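# Fetch lamp-indicated tools from chest drawers into tray

## Task

Check the board for the lit lamp beside a tool picture, pull that tool out of the chest, set it down entirely within the tray, release it and close all drawers completely so the following lamp comes on; repeat until every lamp is off. At the end the fetched tools stay in the tray, all remaining tools are in the chest, the tray holds nothing else, no result may depend on the robot holding it, and the grippers must be open and moved away.

## Robot and tools

Robot: two Franka FR3 arms, left_arm and right_arm, each with a Robotiq 2F-140 two-finger gripper. Bases in the scene frame: left_arm at (+0.059, +0.466, 0) m, quat_wxyz (+0.995, 0, 0, +0.104); right_arm at (+0.040, -0.304, 0) m, quat_wxyz (+0.999, 0, 0, -0.052). The arm names do not refer to image sides.

Frame: one shared scene frame. Origin on the tabletop midway between the arms, +z up, +x out over the table, left_arm toward +y. Gripper frame: fingers extend along its +z, they open and close along its y. end_effector_position is the point between the pads when closed; closed fingertips reach about 33 mm past it, fully open about 9 mm. Closing pushes the tips roughly 24 mm further out, so keep that gap above surfaces. Reported hand positions can be slightly off, worse at long reach.

The row (used by every moving call): exactly 20 numbers, one list covering both arms. First left_arm: x, y, z (metres, absolute target of end_effector_position in the scene frame), qw, qx, qy, qz (absolute target orientation, w first), then gripper position, force_limit, speed. Then the same 10 for right_arm. Gripper numbers lie in [-1, 1]. position: +1 fully open (140 mm), about -0.8 pads touch, -1 closes until blocked. force_limit: about 14 N at -1, 60 N at 0, 107 N at +1. speed: about 30 mm/s at -1, 140 at 0, 250 at +1. An arm that should stay put must get its last reported pose and its gripper's previous three numbers again; a 0 is a real command. Reuse the same quaternion each call to hold orientation, not the drifted reported one.

Tools:
- execute_actions {actions, pictures}. actions is an empty list (just read state), one action {rows: list of 1-15 rows, steps up to 15}, each row used for one 1/30 s step and the last repeated, or one wait {steps: up to 300}, counted from the previous result including reply time. A target more than 0.6 m from the arm's last reported position along any gripper axis is refused and nothing is sent.
- move {target: one row, speed: m/s 0.002-0.5, default 0.25; rotation up to twice that in rad/s}. Straight-line paths for both grippers that finish together, 0.5-10 s; longer paths are cut at 10 s. Gripper numbers are sent at the start. It does not avoid obstacles or the other arm; faster moves and targets deeper past contact press harder. The result adds a move: line (done, off_target, moving, held, fault) plus limits (paced = pose clipped, held = steps blocked, after which the arm may jump fast), and each gripper's distance to its target.
- wait {seconds 0-10}: runs the scene, sending nothing new.
- zoom_image {camera, region [x0,y0,x1,y1] pixels, max 504x504}: enlarges part of the latest image. Cameras, all 504x504: cam_head_left, cam_head_right, cam_left_wrist, cam_right_wrist.
- read_manual {section "licences"}: licence text only.
- finished_scene {scene 1 or 2}: ends and grades the scene, irreversible; its result gives the next task. Replying without any tool call ends all scenes.

Motion: each step the commanded pose is clipped to within 70 mm and 16 degrees of the measured pose; damped IK favours position over orientation. After an action an arm only continues to its last clipped pose, so compare the result pose and send the remainder. A Hand target line shows the current drive target. Joint ranges (rad): waist ±2.744, shoulder ±1.784, upper arm roll ±2.901, elbow -3.042 to -0.152, forearm roll ±2.807, wrist pitch 0.544 to 4.517, wrist roll ±3.016.

Result lines: state per arm (position, quaternion), "pose unreachable" when the clearance check altered or blocked a command, HELD on steps not sent, joint positions, torques and external torque estimates (noisy, include friction and held weight), MOTOR HOT warnings, OVER-TEMPERATURE FAULT and TORQUE FAULT lines. object_status: 0 moving, 1 blocked while opening, 2 blocked while closing (a grip), 3 reached target or pads met (thin items may still be held). position_measured is in counts: 3 open, 230 pads together. To squeeze harder while status is 2, raise force_limit and nudge position, e.g. -1 to -0.98.

Held parts or loose objects may occasionally get tugged. The simulation runs while you reply, so be brief.

Each tool is called after "Emit:" by a JSON object that holds its "op" and its "data", one argument or row to a line.

## Session

Emit:
{"op": "execute_actions", "data": {
  "actions": []
}}

Scene clock: 0.00 s of 15600.00 s.
left_arm: end_effector_position=(+0.3582, +0.6467, +0.2065) position_measured=3 object_status=3 end_effector_quat_wxyz=(+0.213, +0.833, -0.501, +0.099) | right_arm: end_effector_position=(+0.4736, -0.5339, +0.3067) position_measured=3 object_status=3 end_effector_quat_wxyz=(-0.220, -0.319, +0.913, -0.127)
Joint positions: left_arm=[ 0.456 -0.248  0.122 -2.383 -0.269  1.754  0.39 ] | right_arm=[-0.181 -0.033  0.075 -1.926 -0.443  1.624  0.773]
Joint velocities: left_arm=[ 0.001 -0.     0.002 -0.001  0.    -0.    -0.001] | right_arm=[ 0.001 -0.001 -0.001  0.001  0.     0.001  0.   ]
Joint torques (N m, as the joint torque sensors report them, + toward a larger angle): no reading
External joint torques (N m, as the arm's controller estimates them; a push from outside toward a larger angle lowers the number): no reading
Hand target (left_arm): +0.358, +0.647, +0.207; +0.213, +0.833, -0.501, +0.099
Hand target (right_arm): +0.474, -0.534, +0.307; -0.220, -0.319, +0.913, -0.127

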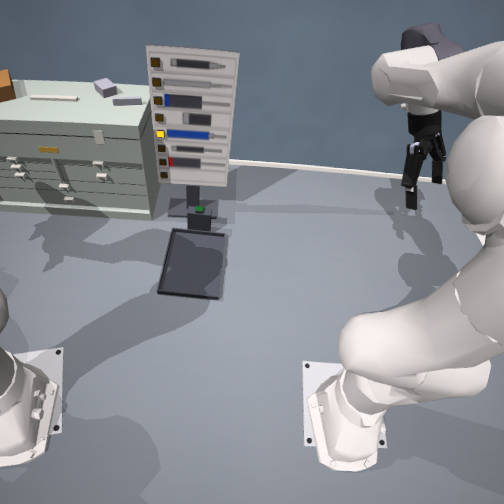

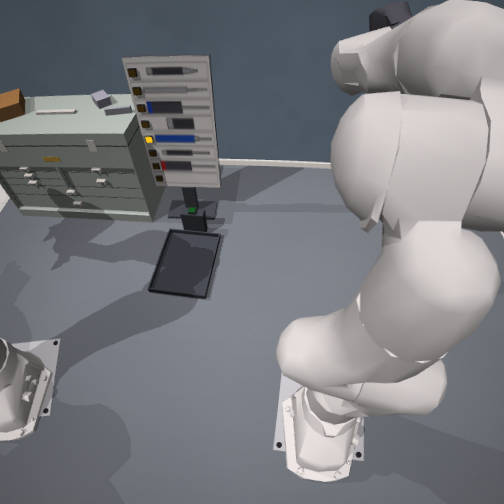

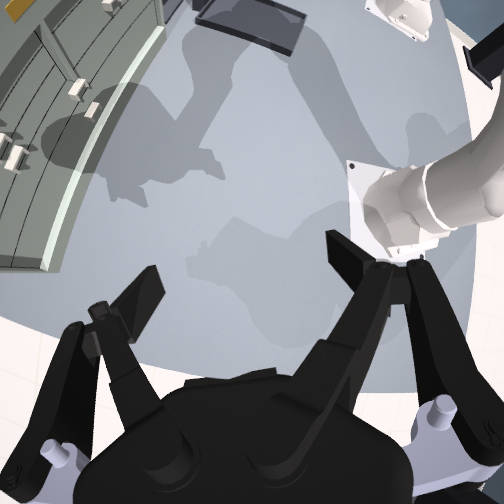

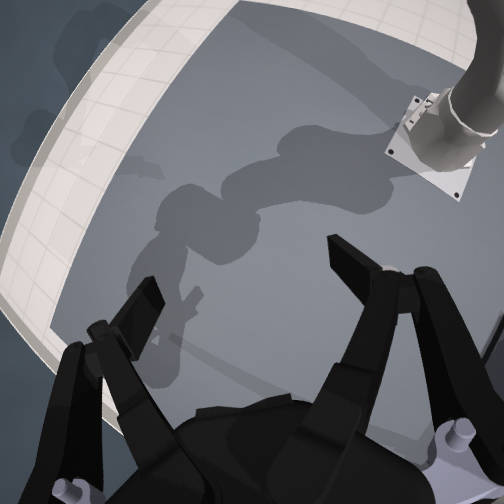

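Emit:
{"op": "zoom_image", "data": {
  "camera": "cam_head_left",
  "region": [0, 30, 260, 310]
}}

Emit:
{"op": "zoom_image", "data": {
  "camera": "cam_head_right",
  "region": [0, 40, 240, 310]
}}

Emit:
{"op": "zoom_image", "data": {
  "camera": "cam_left_wrist",
  "region": [0, 0, 320, 300]
}}

Region (0, 30, 260, 310) of cam_head_left's 504x504 image, scaled by 1.800, with more detail than that image has; it fills the left 468 columns of this view, and the rest is white.

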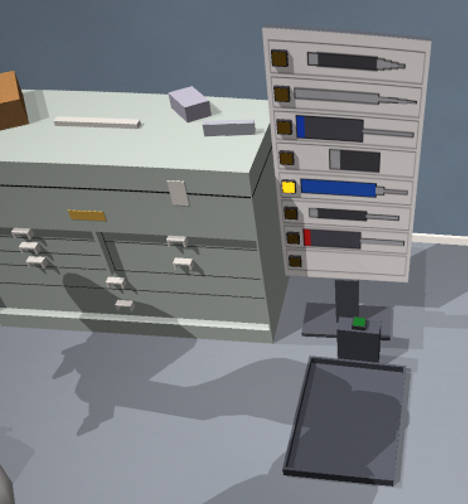

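Region (0, 40, 240, 310) of cam_head_right's 504x504 image, scaled by 1.867, with more detail than that image has.

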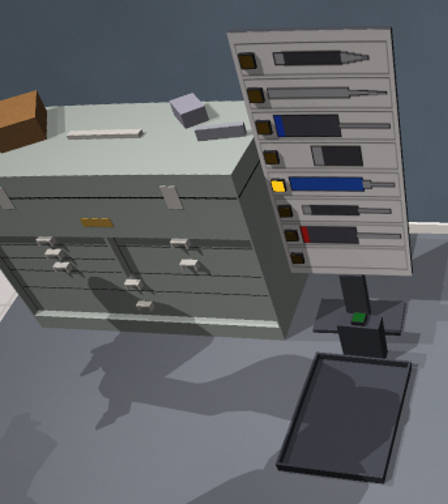

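Region (0, 0, 320, 300) of cam_left_wrist's 504x504 image, scaled by 1.575, with more detail than that image has; it fills the top 472 rows of this view, and the rest is white.

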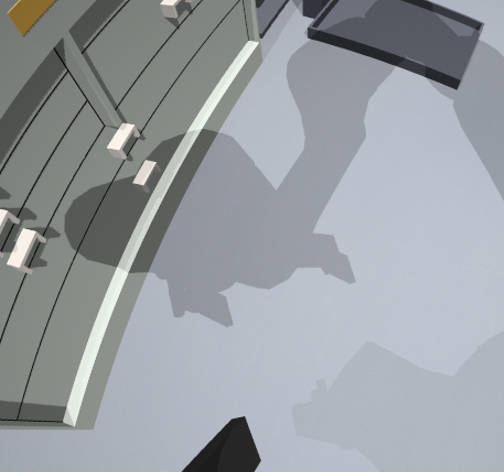

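Emit:
{"op": "move", "data": {
  "target": [0.40,0.52,0.25,0,0.924,0,0.383,1,0,0,0.4736,-0.5339,0.3067,-0.220,-0.319,0.913,-0.127,1,0,0]
}}

Scene clock: 56.07 s of 15600.00 s.
left_arm: end_effector_position=(+0.4063, +0.5200, +0.2539) position_measured=3 object_status=3 end_effector_quat_wxyz=(+0.039, +0.948, -0.025, +0.314) | right_arm: end_effector_position=(+0.4736, -0.5339, +0.3067) position_measured=3 object_status=3 end_effector_quat_wxyz=(-0.220, -0.319, +0.913, -0.127)
Joint positions: left_arm=[ 1.18  -1.79  -0.689 -3.052 -1.357  1.395 -0.344] | right_arm=[-0.181 -0.033  0.075 -1.926 -0.443  1.624  0.773]
Joint velocities: left_arm=[ 0.01  -0.001 -0.    -0.001 -0.004 -0.021  0.009] | right_arm=[ 0.    -0.001  0.001  0.     0.    -0.001 -0.001]
Joint torques (N m, as the joint torque sensors report them, + toward a larger angle): left_arm=[ 0.47 12.97 11.27 14.83 -1.56  2.12  0.21] | right_arm=[ -0.26 -29.73   0.76  23.89  -0.5    1.48  -0.16]
External joint torques (N m, as the arm's controller estimates them; a push from outside toward a larger angle lowers the number): left_arm=[ 0.53 -0.57  0.65 -0.85 -0.58 -0.24  0.19] | right_arm=[-0.25  0.46  0.84  0.27 -0.27 -0.01 -0.17]
Hand target (left_arm): +0.406, +0.519, +0.253; +0.041, +0.948, -0.028, +0.314
Hand target (right_arm): +0.474, -0.534, +0.307; -0.220, -0.319, +0.913, -0.127
Off the commanded pose (left_arm): 0.007 m, 10 deg.
Off the commanded pose (right_arm): 0.000 m, 0 deg.
joint sent to its limit (left arm) — the command would take joint 2 (shoulder) past its lower limit and joint 4 (elbow) past its lower limit, so those joints were sent only as far as their limits.
After step 90, 49.00 s passed at rest.
move: off_target (left_arm)

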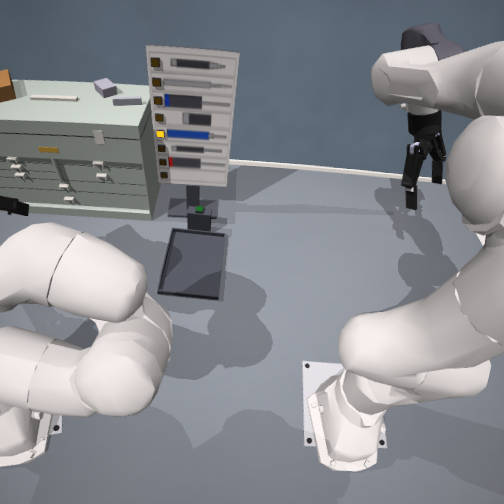

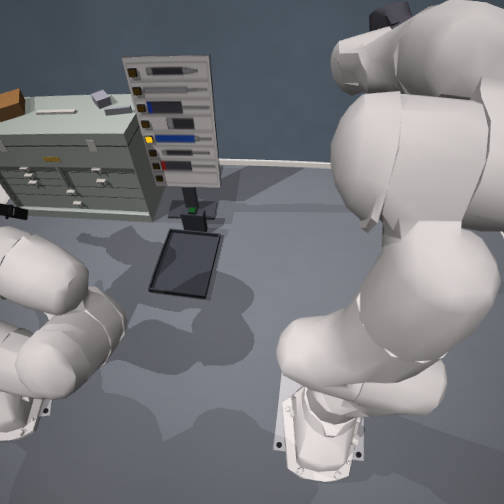

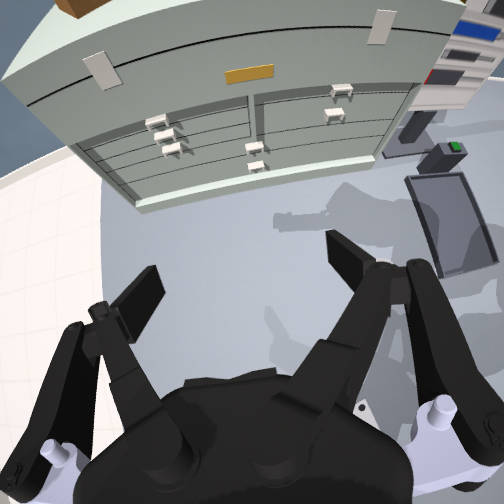

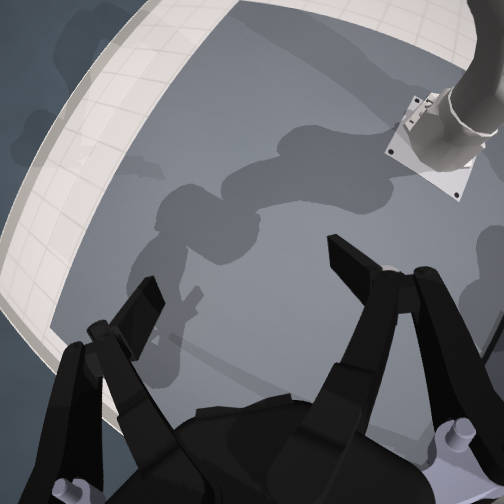

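Emit:
{"op": "move", "data": {
  "target": [0.45,0.52,0.22,0,0.985,0,0.174,1,0,0,0.4736,-0.5339,0.3067,-0.220,-0.319,0.913,-0.127,1,0,0],
  "speed": 0.15
}}

Scene clock: 82.27 s of 15600.00 s.
left_arm: end_effector_position=(+0.4500, +0.5207, +0.2217) position_measured=3 object_status=3 end_effector_quat_wxyz=(-0.005, +0.984, -0.002, +0.176) | right_arm: end_effector_position=(+0.4736, -0.5339, +0.3067) position_measured=3 object_status=3 end_effector_quat_wxyz=(-0.220, -0.319, +0.913, -0.127)
Joint positions: left_arm=[ 1.302 -1.702 -0.956 -2.767 -1.361  1.389 -0.464] | right_arm=[-0.181 -0.033  0.075 -1.926 -0.443  1.624  0.773]
Joint velocities: left_arm=[ 0.002  0.001 -0.002  0.001  0.001 -0.002 -0.029] | right_arm=[-0.     0.001 -0.001 -0.001  0.     0.    -0.   ]
Joint torques (N m, as the joint torque sensors report them, + toward a larger angle): left_arm=[ 1.46 16.41 18.04 10.71  0.57  2.36 -0.25] | right_arm=[  0.   -29.49   1.15  23.37  -0.51   1.49  -0.18]
External joint torques (N m, as the arm's controller estimates them; a push from outside toward a larger angle lowers the number): left_arm=[ 1.37  0.7   0.25  1.02  0.68 -0.39 -0.26] | right_arm=[-0.01  0.64  1.22 -0.21 -0.28  0.01 -0.19]
Hand target (left_arm): +0.449, +0.521, +0.221; -0.003, +0.985, +0.004, +0.174
Hand target (right_arm): +0.474, -0.534, +0.307; -0.220, -0.319, +0.913, -0.127
Off the commanded pose (left_arm): 0.002 m, 1 deg.
Off the commanded pose (right_arm): 0.000 m, 0 deg.
After step 90, 21.67 s passed at rest.
move: done

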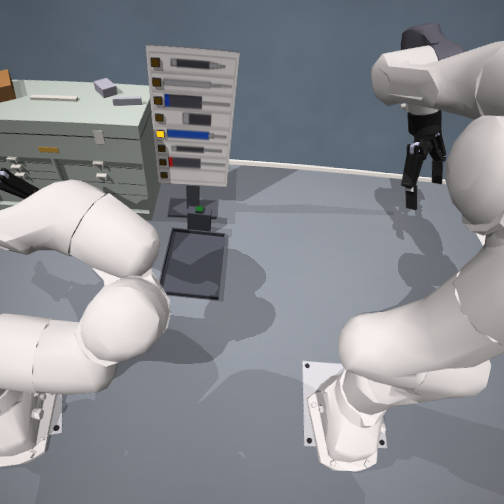

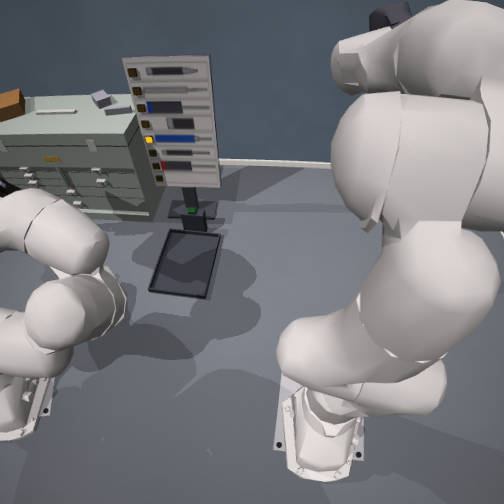

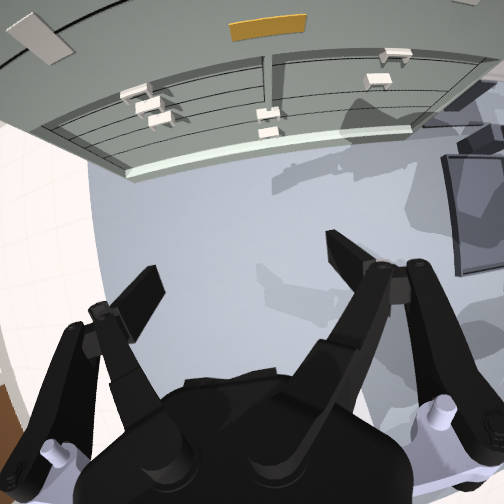

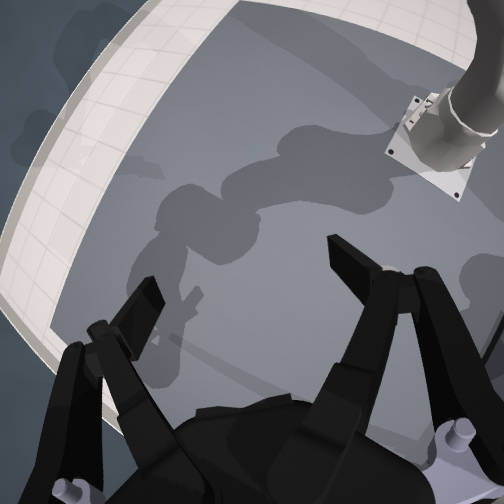

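Emit:
{"op": "move", "data": {
  "target": [0.38,1.03,0.33,0,1,0,0,1,0,0,0.4736,-0.5339,0.3067,-0.220,-0.319,0.913,-0.127,1,0,0]
}}

Emit:
{"op": "move", "data": {
  "target": [0.45,0.52,0.2,0,0.966,0,0.259,1,0,0,0.4736,-0.5339,0.3067,-0.220,-0.319,0.913,-0.127,1,0,0]
}}

Scene clock: 138.03 s of 15600.00 s.
left_arm: end_effector_position=(+0.3794, +1.0293, +0.3237) position_measured=3 object_status=3 end_effector_quat_wxyz=(-0.089, +0.996, +0.002, +0.013) | right_arm: end_effector_position=(+0.4736, -0.5339, +0.3067) position_measured=3 object_status=3 end_effector_quat_wxyz=(-0.220, -0.319, +0.913, -0.127)
Joint positions: left_arm=[ 2.728 -0.635 -1.564 -1.681 -0.64   1.836 -0.139] | right_arm=[-0.181 -0.033  0.075 -1.926 -0.443  1.624  0.773]
Joint velocities: left_arm=[-0.     0.03  -0.02  -0.004  0.038  0.029 -0.043] | right_arm=[-0.001  0.    -0.001 -0.001 -0.     0.     0.001]
Joint torques (N m, as the joint torque sensors report them, + toward a larger angle): left_arm=[ 0.63 22.96 19.36 18.82  1.46  3.5  -0.09] | right_arm=[ -0.2  -29.81   1.04  24.02  -0.56   1.47  -0.16]
External joint torques (N m, as the arm's controller estimates them; a push from outside toward a larger angle lowers the number): left_arm=[ 0.71  1.94  0.3  -0.92  0.67  0.61 -0.08] | right_arm=[-0.2   0.22  1.12  0.51 -0.33 -0.01 -0.17]
Hand target (left_arm): +0.378, +1.031, +0.323; -0.091, +0.996, +0.010, +0.013
Hand target (right_arm): +0.474, -0.534, +0.307; -0.220, -0.319, +0.913, -0.127
Off the commanded pose (left_arm): 0.006 m, 10 deg.
Off the commanded pose (right_arm): 0.000 m, 0 deg.
joint sent to its limit (left arm) — the command would take joint 1 (waist) past its upper limit, so that joint was sent only as far as its limit.
After step 90, 49.70 s passed at rest.
move: off_target (left_arm)

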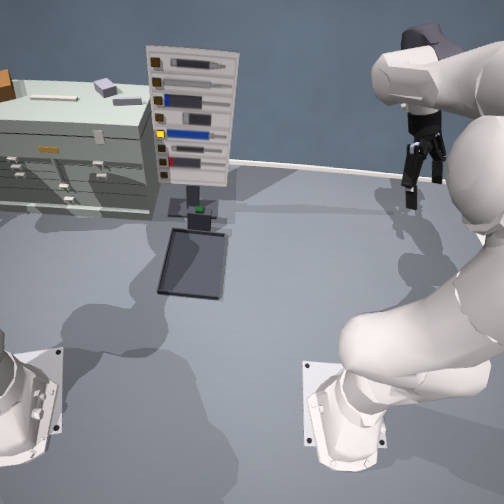

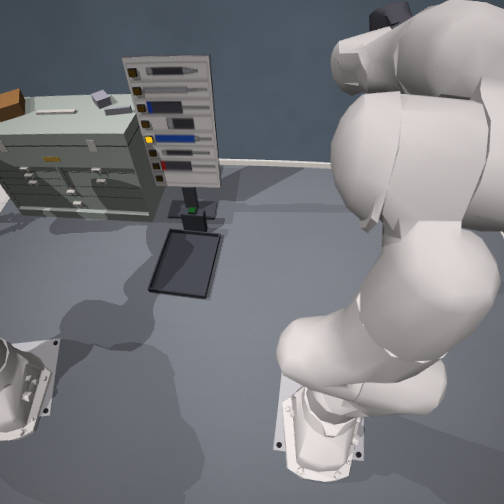

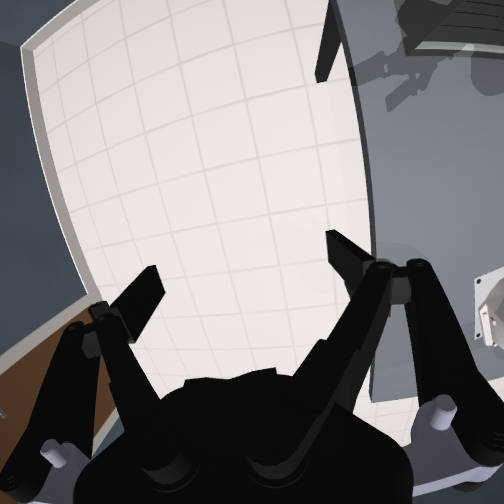

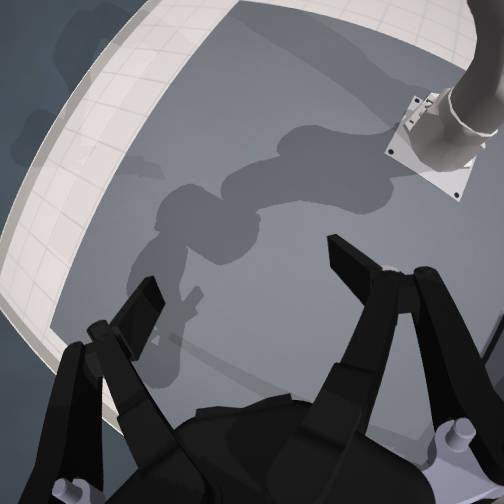

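Scene clock: 141.13 s of 15600.00 s.
left_arm: end_effector_position=(+0.4514, +0.5202, +0.2061) position_measured=3 object_status=3 end_effector_quat_wxyz=(+0.006, +0.964, -0.013, +0.265) | right_arm: end_effector_position=(+0.4736, -0.5339, +0.3067) position_measured=3 object_status=3 end_effector_quat_wxyz=(-0.220, -0.319, +0.913, -0.127)
Joint positions: left_arm=[ 0.95  -1.477 -0.95  -2.976 -1.423  1.822 -0.459] | right_arm=[-0.181 -0.033  0.075 -1.926 -0.443  1.624  0.773]
Joint velocities: left_arm=[-0.002  0.    -0.002 -0.001 -0.001 -0.    -0.031] | right_arm=[-0.    -0.002 -0.001 -0.001 -0.001 -0.     0.   ]
Joint torques (N m, as the joint torque sensors report them, + toward a larger angle): left_arm=[-1.95  9.76 14.23 12.46 -0.44  2.6  -0.24] | right_arm=[ -0.09 -29.9    1.03  23.65  -0.5    1.5   -0.1 ]
External joint torques (N m, as the arm's controller estimates them; a push from outside toward a larger angle lowers the number): left_arm=[-1.92 -0.78  0.14 -1.74 -0.41 -0.09 -0.25] | right_arm=[-0.04  0.41  1.15 -0.03 -0.27  0.01 -0.11]
Hand target (left_arm): +0.451, +0.519, +0.205; +0.008, +0.964, -0.008, +0.265
Hand target (right_arm): +0.474, -0.534, +0.307; -0.220, -0.319, +0.913, -0.127
Off the commanded pose (left_arm): 0.006 m, 2 deg.
Off the commanded pose (right_arm): 0.000 m, 0 deg.
move: off_target (left_arm)

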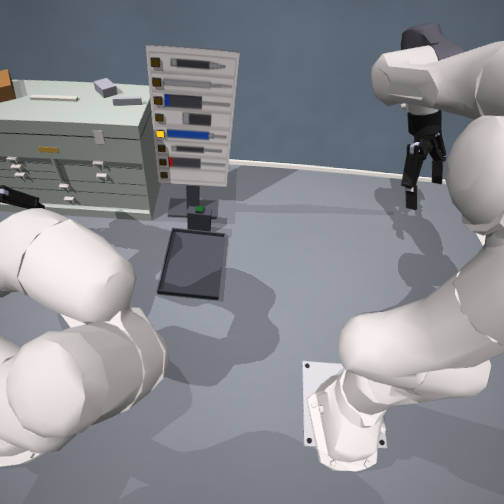

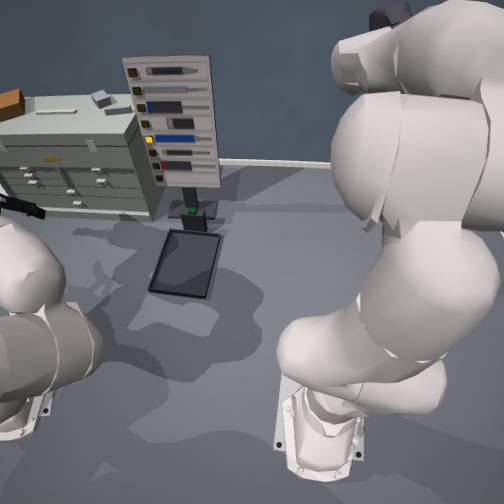

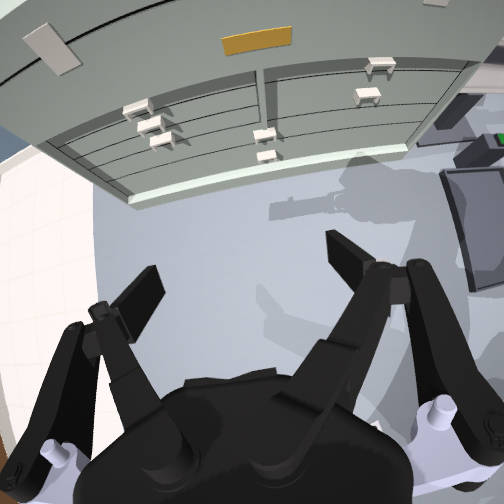

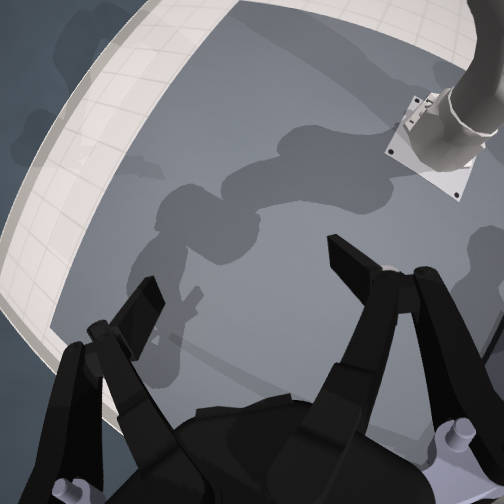

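Emit:
{"op": "move", "data": {
  "target": [0.52,0.50,0.48,0,1,0,0,1,0,0,0.4736,-0.5339,0.3067,-0.220,-0.319,0.913,-0.127,1,0,0]
}}

Scene clock: 154.73 s of 15600.00 s.
left_arm: end_effector_position=(+0.5150, +0.5018, +0.4783) position_measured=3 object_status=3 end_effector_quat_wxyz=(-0.007, +1.000, +0.001, -0.007) | right_arm: end_effector_position=(+0.4736, -0.5339, +0.3067) position_measured=3 object_status=3 end_effector_quat_wxyz=(-0.220, -0.319, +0.913, -0.127)
Joint positions: left_arm=[ 1.564 -0.832 -0.945 -1.598 -0.697  1.142 -0.89 ] | right_arm=[-0.181 -0.033  0.075 -1.926 -0.443  1.624  0.773]
Joint velocities: left_arm=[ 0.    -0.001 -0.002  0.001 -0.    -0.01  -0.023] | right_arm=[ 0.001  0.     0.     0.    -0.001  0.001 -0.   ]
Joint torques (N m, as the joint torque sensors report them, + toward a larger angle): left_arm=[ 1.05 15.22 18.8  16.    0.52  2.22 -0.22] | right_arm=[ -0.48 -29.73   0.44  23.67  -0.51   1.48  -0.1 ]
External joint torques (N m, as the arm's controller estimates them; a push from outside toward a larger angle lowers the number): left_arm=[ 1.05 -0.66  0.15  1.81 -0.31 -0.31 -0.22] | right_arm=[-0.5   0.47  0.49  0.05 -0.28 -0.01 -0.11]
Hand target (left_arm): +0.515, +0.501, +0.478; -0.006, +1.000, +0.006, -0.009
Hand target (right_arm): +0.474, -0.534, +0.307; -0.220, -0.319, +0.913, -0.127
Off the commanded pose (left_arm): 0.006 m, 1 deg.
Off the commanded pose (right_arm): 0.000 m, 0 deg.
After step 90, 8.57 s passed at rest.
move: off_target (left_arm)

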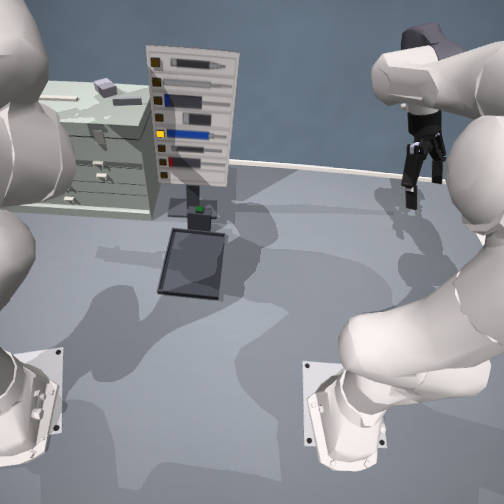

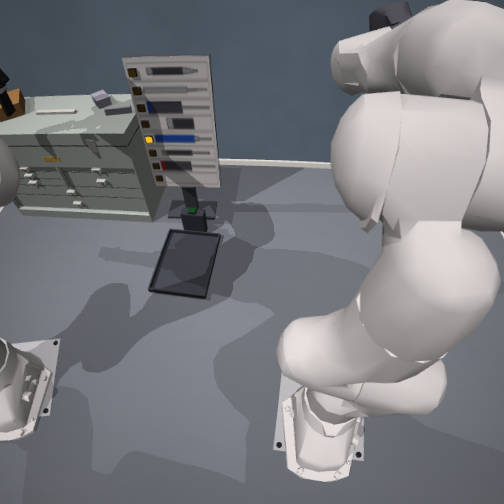

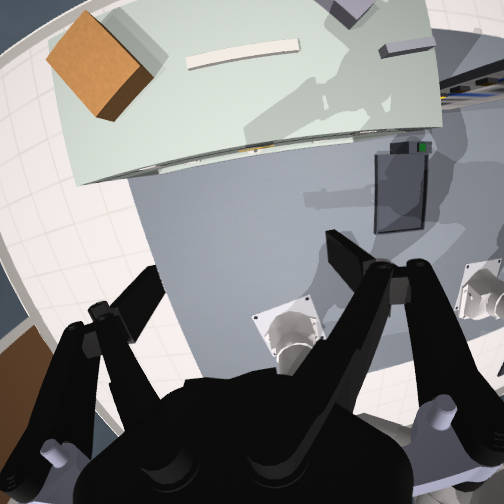

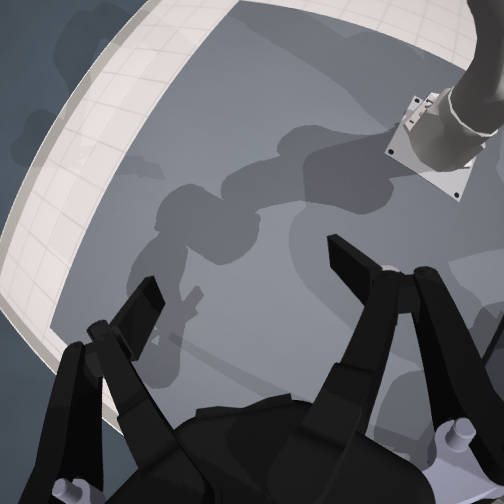

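Emit:
{"op": "move", "data": {
  "target": [0.47,0.40,0.22,0,0.966,0,0.259,0.2,0,0,0.48,-0.15,0.2,0,0,0.924,0.383,-0.8,0,0]
}}

Emit:
{"op": "move", "data": {
  "target": [0.50,0.36,0.20,0,0.94,0,0.342,0.2,0,0,0.48,0.06,0.14,0,0,0.707,0.707,-0.8,0,0],
  "speed": 0.2
}}

Scene clock: 232.23 s of 15600.00 s.
left_arm: end_effector_position=(+0.4726, +0.3984, +0.2230) position_measured=104 object_status=3 end_effector_quat_wxyz=(+0.008, +0.965, -0.011, +0.263) | right_arm: end_effector_position=(+0.4863, -0.1461, +0.1973) position_measured=229 object_status=3 end_effector_quat_wxyz=(+0.002, -0.007, +0.922, +0.386)
Joint positions: left_arm=[ 0.777 -1.767 -1.06  -2.884 -1.491  1.644 -0.846] | right_arm=[-0.097 -0.138  0.111 -2.452  0.915  2.003  0.923]
Joint velocities: left_arm=[-0.001 -0.005 -0.001 -0.002 -0.007  0.    -0.015] | right_arm=[ 0.001  0.001 -0.    -0.002  0.007  0.01  -0.022]
Joint torques (N m, as the joint torque sensors report them, + toward a larger angle): left_arm=[-1.3  11.87 16.31  6.97 -0.4   3.44 -0.27] | right_arm=[  0.27 -25.34   0.59  21.1    1.68   1.44  -0.43]
External joint torques (N m, as the arm's controller estimates them; a push from outside toward a larger angle lowers the number): left_arm=[-1.29 -2.01 -0.41 -1.38 -0.39  0.37 -0.28] | right_arm=[ 0.25 -0.93  1.2  -0.68  0.65  0.77 -0.47]
Hand target (left_arm): +0.473, +0.399, +0.223; +0.009, +0.964, -0.007, +0.265
Hand target (right_arm): +0.487, -0.146, +0.198; +0.007, -0.012, +0.922, +0.386
Off the commanded pose (left_arm): 0.004 m, 2 deg.
Off the commanded pose (right_arm): 0.008 m, 1 deg.
After step 90, 71.20 s passed at rest.
move: off_target (left_arm, right_arm)

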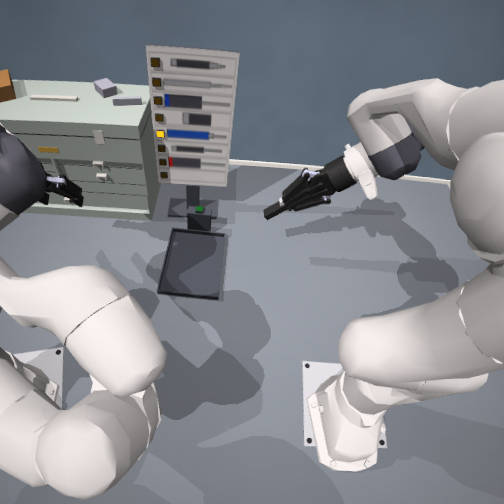

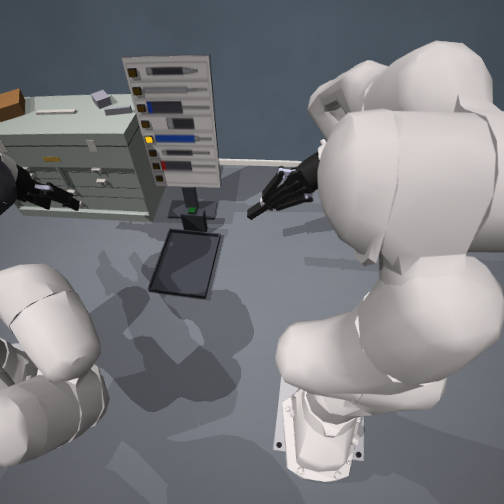

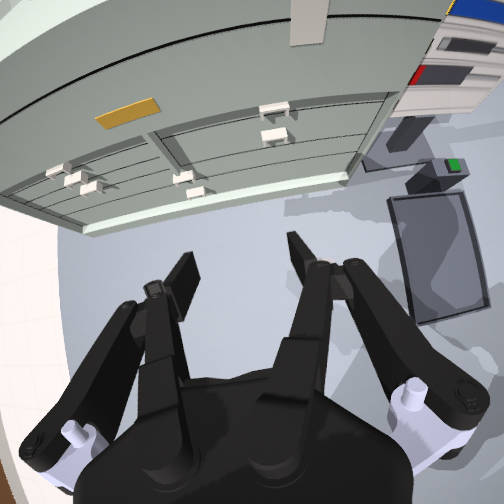

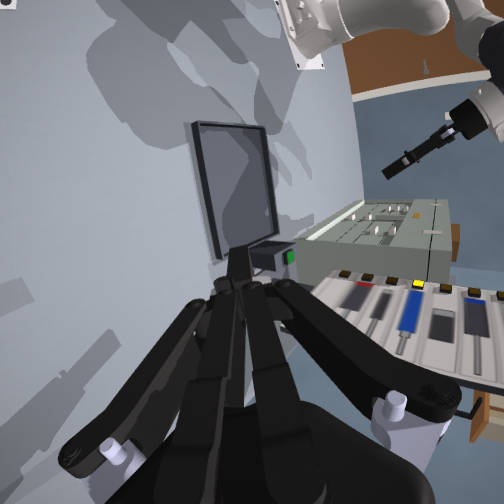

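Scene clock: 234.97 s of 15600.00 s.
left_arm: end_effector_position=(+0.4810, +0.3807, +0.2104) position_measured=104 object_status=3 end_effector_quat_wxyz=(+0.005, +0.957, -0.018, +0.288) | right_arm: end_effector_position=(+0.4832, +0.0596, +0.1405) position_measured=229 object_status=3 end_effector_quat_wxyz=(+0.002, +0.002, +0.707, +0.707)
Joint positions: left_arm=[ 0.673 -1.79  -1.163 -2.916 -1.588  1.725 -0.896] | right_arm=[-0.053  0.53   0.266 -2.332  1.609  1.722  0.287]
Joint velocities: left_arm=[-0.001  0.    -0.     0.    -0.001 -0.    -0.001] | right_arm=[-0.001  0.001  0.     0.     0.001 -0.004 -0.03 ]
Joint torques (N m, as the joint torque sensors report them, + toward a larger angle): left_arm=[ 0.92 13.11 18.2   6.    0.21  3.16  0.08] | right_arm=[ -1.36 -33.74   6.8   14.36   1.11  -2.79  -0.38]
External joint torques (N m, as the arm's controller estimates them; a push from outside toward a larger angle lowers the number): left_arm=[ 0.98  0.05  1.36 -0.4   0.14  0.01  0.06] | right_arm=[-1.33  2.04  1.87  1.11  0.65 -0.44 -0.44]
Hand target (left_arm): +0.481, +0.381, +0.211; +0.005, +0.957, -0.018, +0.288
Hand target (right_arm): +0.484, +0.060, +0.142; +0.008, -0.002, +0.705, +0.709
Off the commanded pose (left_arm): 0.030 m, 7 deg.
Off the commanded pose (right_arm): 0.003 m, 0 deg.
move: held (left_arm); limits=held; held on 54 of 82 steps (left_arm), including the last (left_arm)
pose unreachable (left arm): on one or more control steps of this call this arm could not follow its commanded pose, so it was not sent that pose on those steps. On the call's last step it was still not sent that pose. It may still have moved: this result reports where it is.
cause: the commanded pose would bring two parts of the arm too close to each other (joints 2 (shoulder) to 5 (forearm roll) lie between them).

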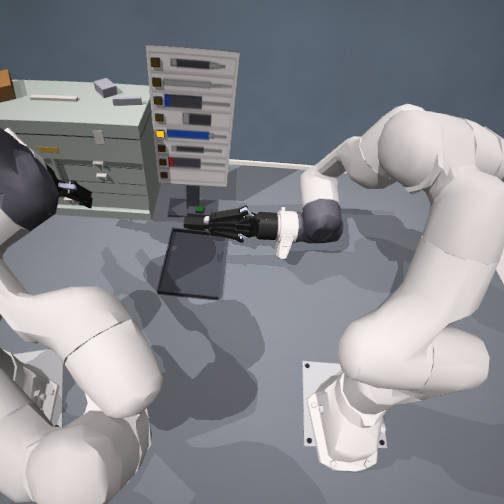

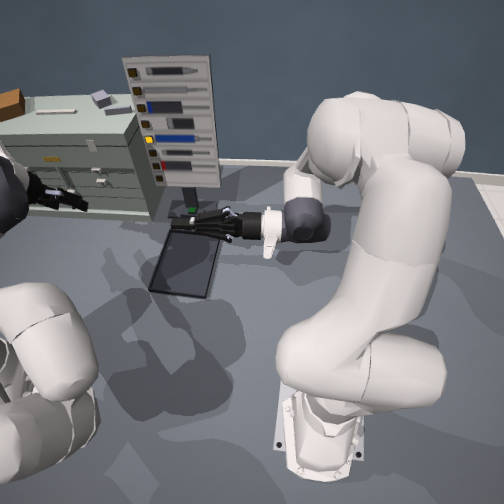

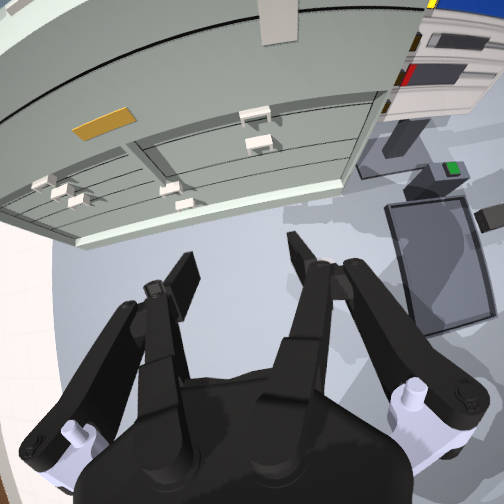

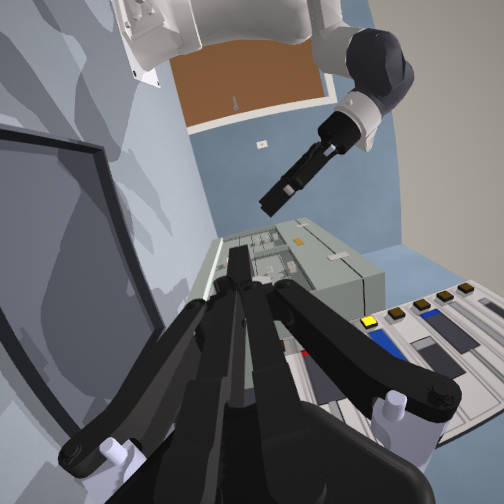

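Emit:
{"op": "move", "data": {
  "target": [0.43,0.45,0.65,0,0.924,0,0.383,0.2,0,0,0.45,-0.15,0.22,0,0,0.924,0.383,-0.8,0,0],
  "speed": 0.3
}}

Emit:
{"op": "move", "data": {
  "target": [0.39,0.47,1.11,0,0.707,0,0.707,0.2,0,0,0.45,-0.15,0.22,0,0,0.924,0.383,-0.8,0,0],
  "speed": 0.3
}}

Scene clock: 257.53 s of 15600.00 s.
left_arm: end_effector_position=(+0.4277, +0.4503, +0.6455) position_measured=104 object_status=3 end_effector_quat_wxyz=(-0.001, +0.924, -0.006, +0.382) | right_arm: end_effector_position=(+0.4465, -0.1494, +0.2178) position_measured=229 object_status=3 end_effector_quat_wxyz=(-0.004, -0.007, +0.924, +0.381)
Joint positions: left_arm=[ 0.957 -1.192 -0.251 -2.07  -0.88   1.488 -0.899] | right_arm=[-0.186 -0.288  0.173 -2.541  0.896  1.928  0.952]
Joint velocities: left_arm=[ 0.002  0.001  0.     0.001 -0.001 -0.001 -0.006] | right_arm=[-0.001 -0.     0.001  0.    -0.002 -0.001  0.032]
Joint torques (N m, as the joint torque sensors report them, + toward a larger angle): left_arm=[ 1.33 14.84 10.16 17.15  0.1   2.86 -0.19] | right_arm=[ -0.99 -19.31  -0.05  23.31   0.22   0.16   0.18]
External joint torques (N m, as the arm's controller estimates them; a push from outside toward a larger angle lowers the number): left_arm=[ 1.24  0.81  2.    1.74  0.66 -0.28 -0.21] | right_arm=[-0.94  0.09  1.76  0.94 -1.   -0.58  0.15]
Hand target (left_arm): +0.427, +0.451, +0.645; -0.000, +0.925, -0.002, +0.381
Hand target (right_arm): +0.446, -0.149, +0.218; -0.009, -0.001, +0.925, +0.381
Off the commanded pose (left_arm): 0.005 m, 1 deg.
Off the commanded pose (right_arm): 0.004 m, 1 deg.
After step 110, 16.47 s passed at rest.
move: off_target (left_arm, right_arm)

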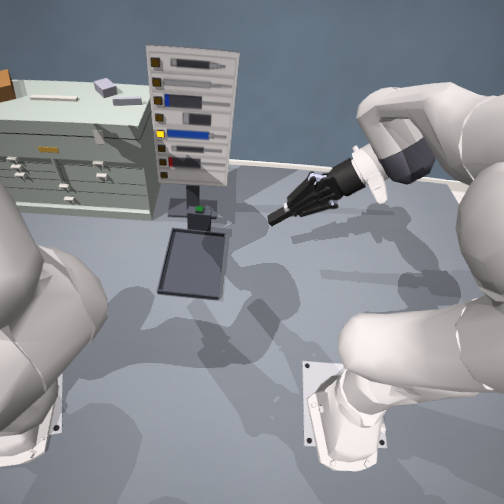

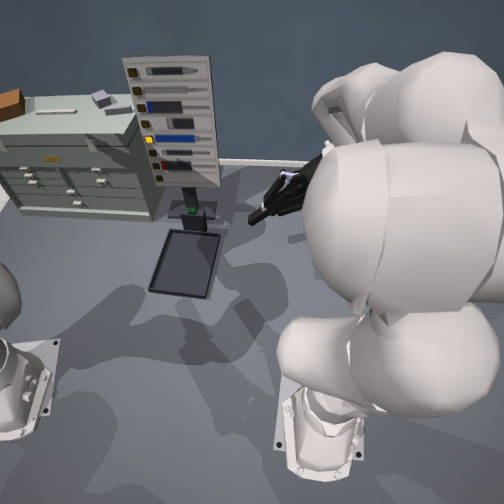

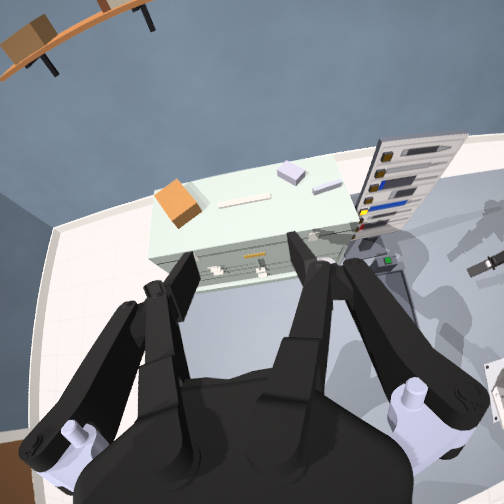

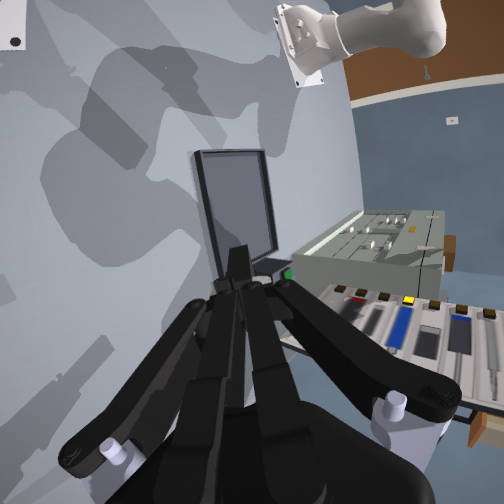

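Scene clock: 259.97 s of 15600.00 s.
left_arm: end_effector_position=(+0.3906, +0.4738, +1.1082) position_measured=104 object_status=3 end_effector_quat_wxyz=(-0.007, +0.710, -0.010, +0.704) | right_arm: end_effector_position=(+0.4478, -0.1489, +0.2190) position_measured=229 object_status=3 end_effector_quat_wxyz=(-0.002, -0.005, +0.924, +0.383)
Joint positions: left_arm=[ 0.986 -0.555 -0.057 -0.972 -1.189  1.754 -1.174] | right_arm=[-0.186 -0.289  0.173 -2.541  0.902  1.929  0.953]
Joint velocities: left_arm=[ 0.     0.003 -0.001  0.003 -0.    -0.    -0.031] | right_arm=[ 0.     0.001 -0.     0.001  0.001 -0.002 -0.001]
Joint torques (N m, as the joint torque sensors report them, + toward a larger angle): left_arm=[ 1.06  6.13  1.41  6.53 -0.38  2.22 -0.4 ] | right_arm=[ -0.98 -20.31  -1.66  22.82   1.82   1.34   0.19]
External joint torques (N m, as the arm's controller estimates them; a push from outside toward a larger angle lowers the number): left_arm=[ 1.09  0.54 -0.01  0.6   0.17 -0.06 -0.42] | right_arm=[-0.97 -1.    0.11  0.5   0.6   0.61  0.15]
Hand target (left_arm): +0.391, +0.474, +1.108; -0.002, +0.711, -0.005, +0.703
Hand target (right_arm): +0.450, -0.150, +0.220; +0.000, -0.000, +0.924, +0.383
Off the commanded pose (left_arm): 0.004 m, 1 deg.
Off the commanded pose (right_arm): 0.003 m, 1 deg.
move: off_target (left_arm)

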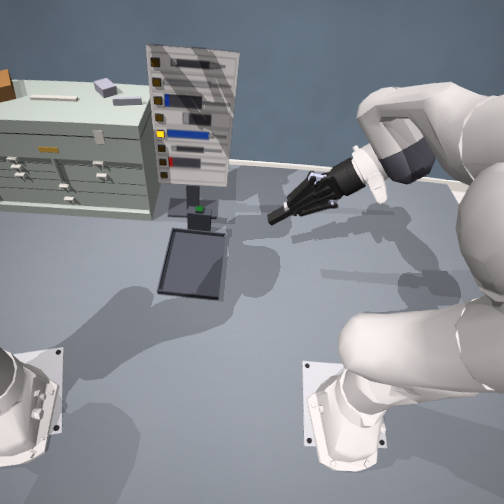

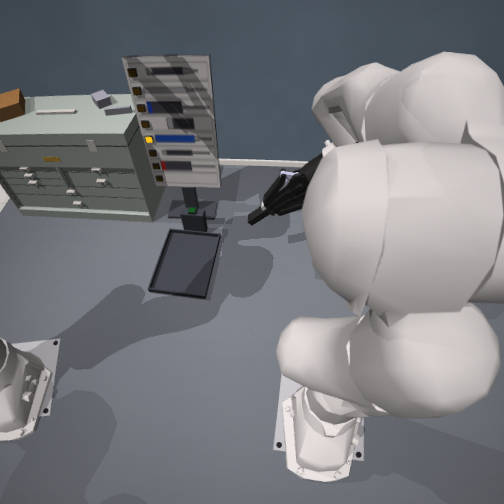

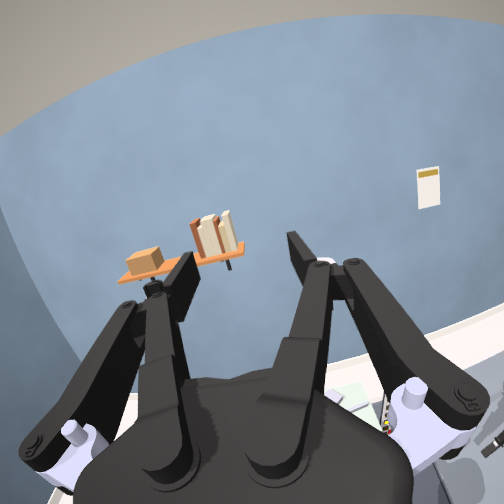

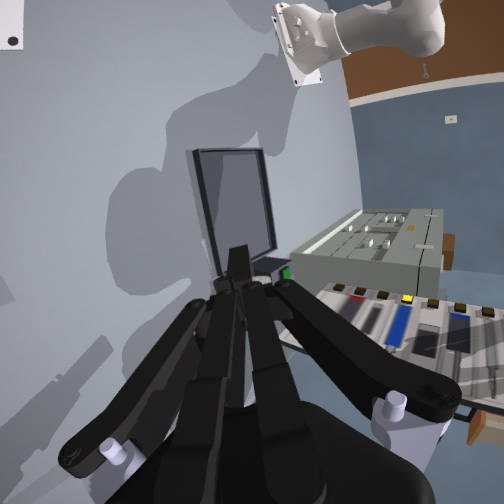

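Emit:
{"op": "move", "data": {
  "target": [0.28,0.92,0.55,0,1,0,0,0.2,0,0,0.45,-0.15,0.22,0,0,0.924,0.383,-0.8,0,0],
  "speed": 0.3
}}

Scene clock: 274.30 s of 15600.00 s.
left_arm: end_effector_position=(+0.2819, +0.9139, +0.5507) position_measured=104 object_status=3 end_effector_quat_wxyz=(+0.004, +1.000, +0.018, +0.003) | right_arm: end_effector_position=(+0.4479, -0.1490, +0.2190) position_measured=229 object_status=3 end_effector_quat_wxyz=(-0.002, -0.005, +0.924, +0.383)
Joint positions: left_arm=[ 0.847  0.026  0.061 -1.153 -0.012  1.174 -0.496] | right_arm=[-0.187 -0.289  0.173 -2.541  0.902  1.929  0.953]
Joint velocities: left_arm=[-0.     0.    -0.001 -0.003  0.003  0.011  0.024] | right_arm=[ 0.002 -0.001 -0.    -0.    -0.001  0.     0.   ]
Joint torques (N m, as the joint torque sensors report them, + toward a larger angle): left_arm=[ -1.06 -30.04   0.13  18.91   1.38   2.94   0.35] | right_arm=[ -1.03 -20.35  -1.6   22.48   1.83   1.26   0.14]
External joint torques (N m, as the arm's controller estimates them; a push from outside toward a larger angle lowers the number): left_arm=[-1.05 -1.83  0.07 -0.83  0.66  0.44  0.35] | right_arm=[-1.09 -0.95  0.1   0.17  0.61  0.55  0.1 ]
Hand target (left_arm): +0.283, +0.914, +0.551; +0.002, +1.000, +0.012, +0.003
Hand target (right_arm): +0.450, -0.150, +0.220; +0.000, -0.000, +0.924, +0.383
Off the commanded pose (left_arm): 0.006 m, 2 deg.
Off the commanded pose (right_arm): 0.003 m, 1 deg.
After step 90, 8.07 s passed at rest.
move: off_target (left_arm)

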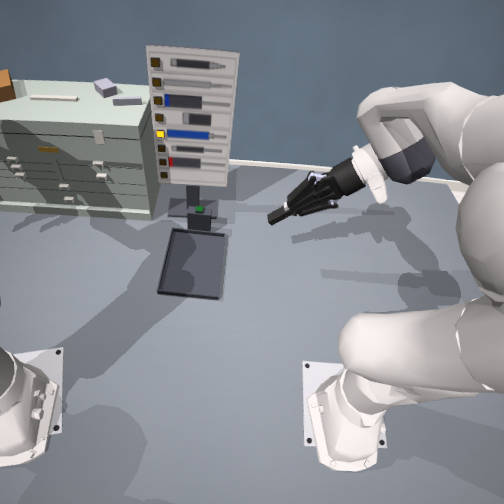

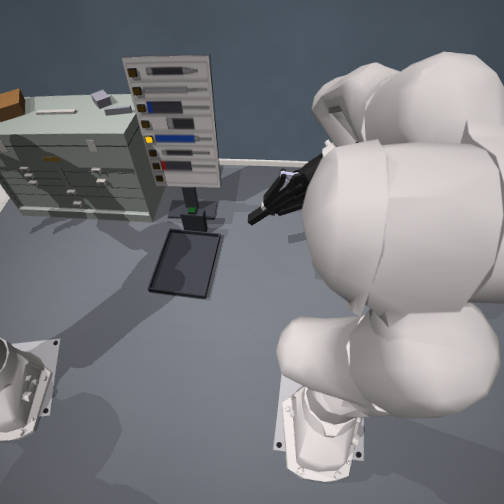

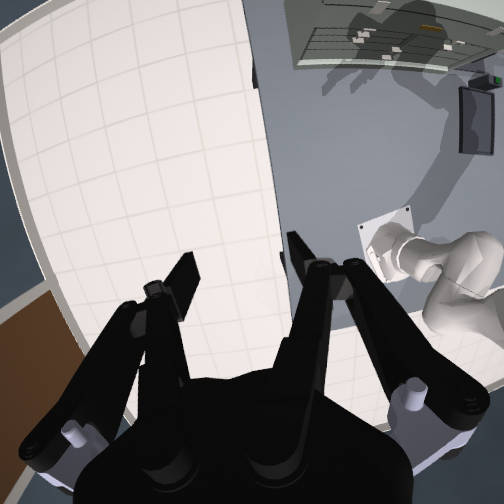

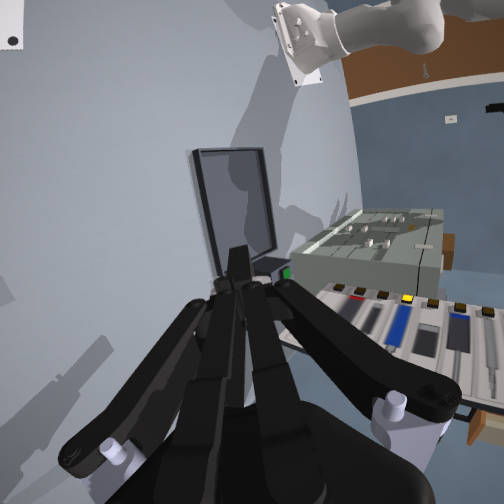

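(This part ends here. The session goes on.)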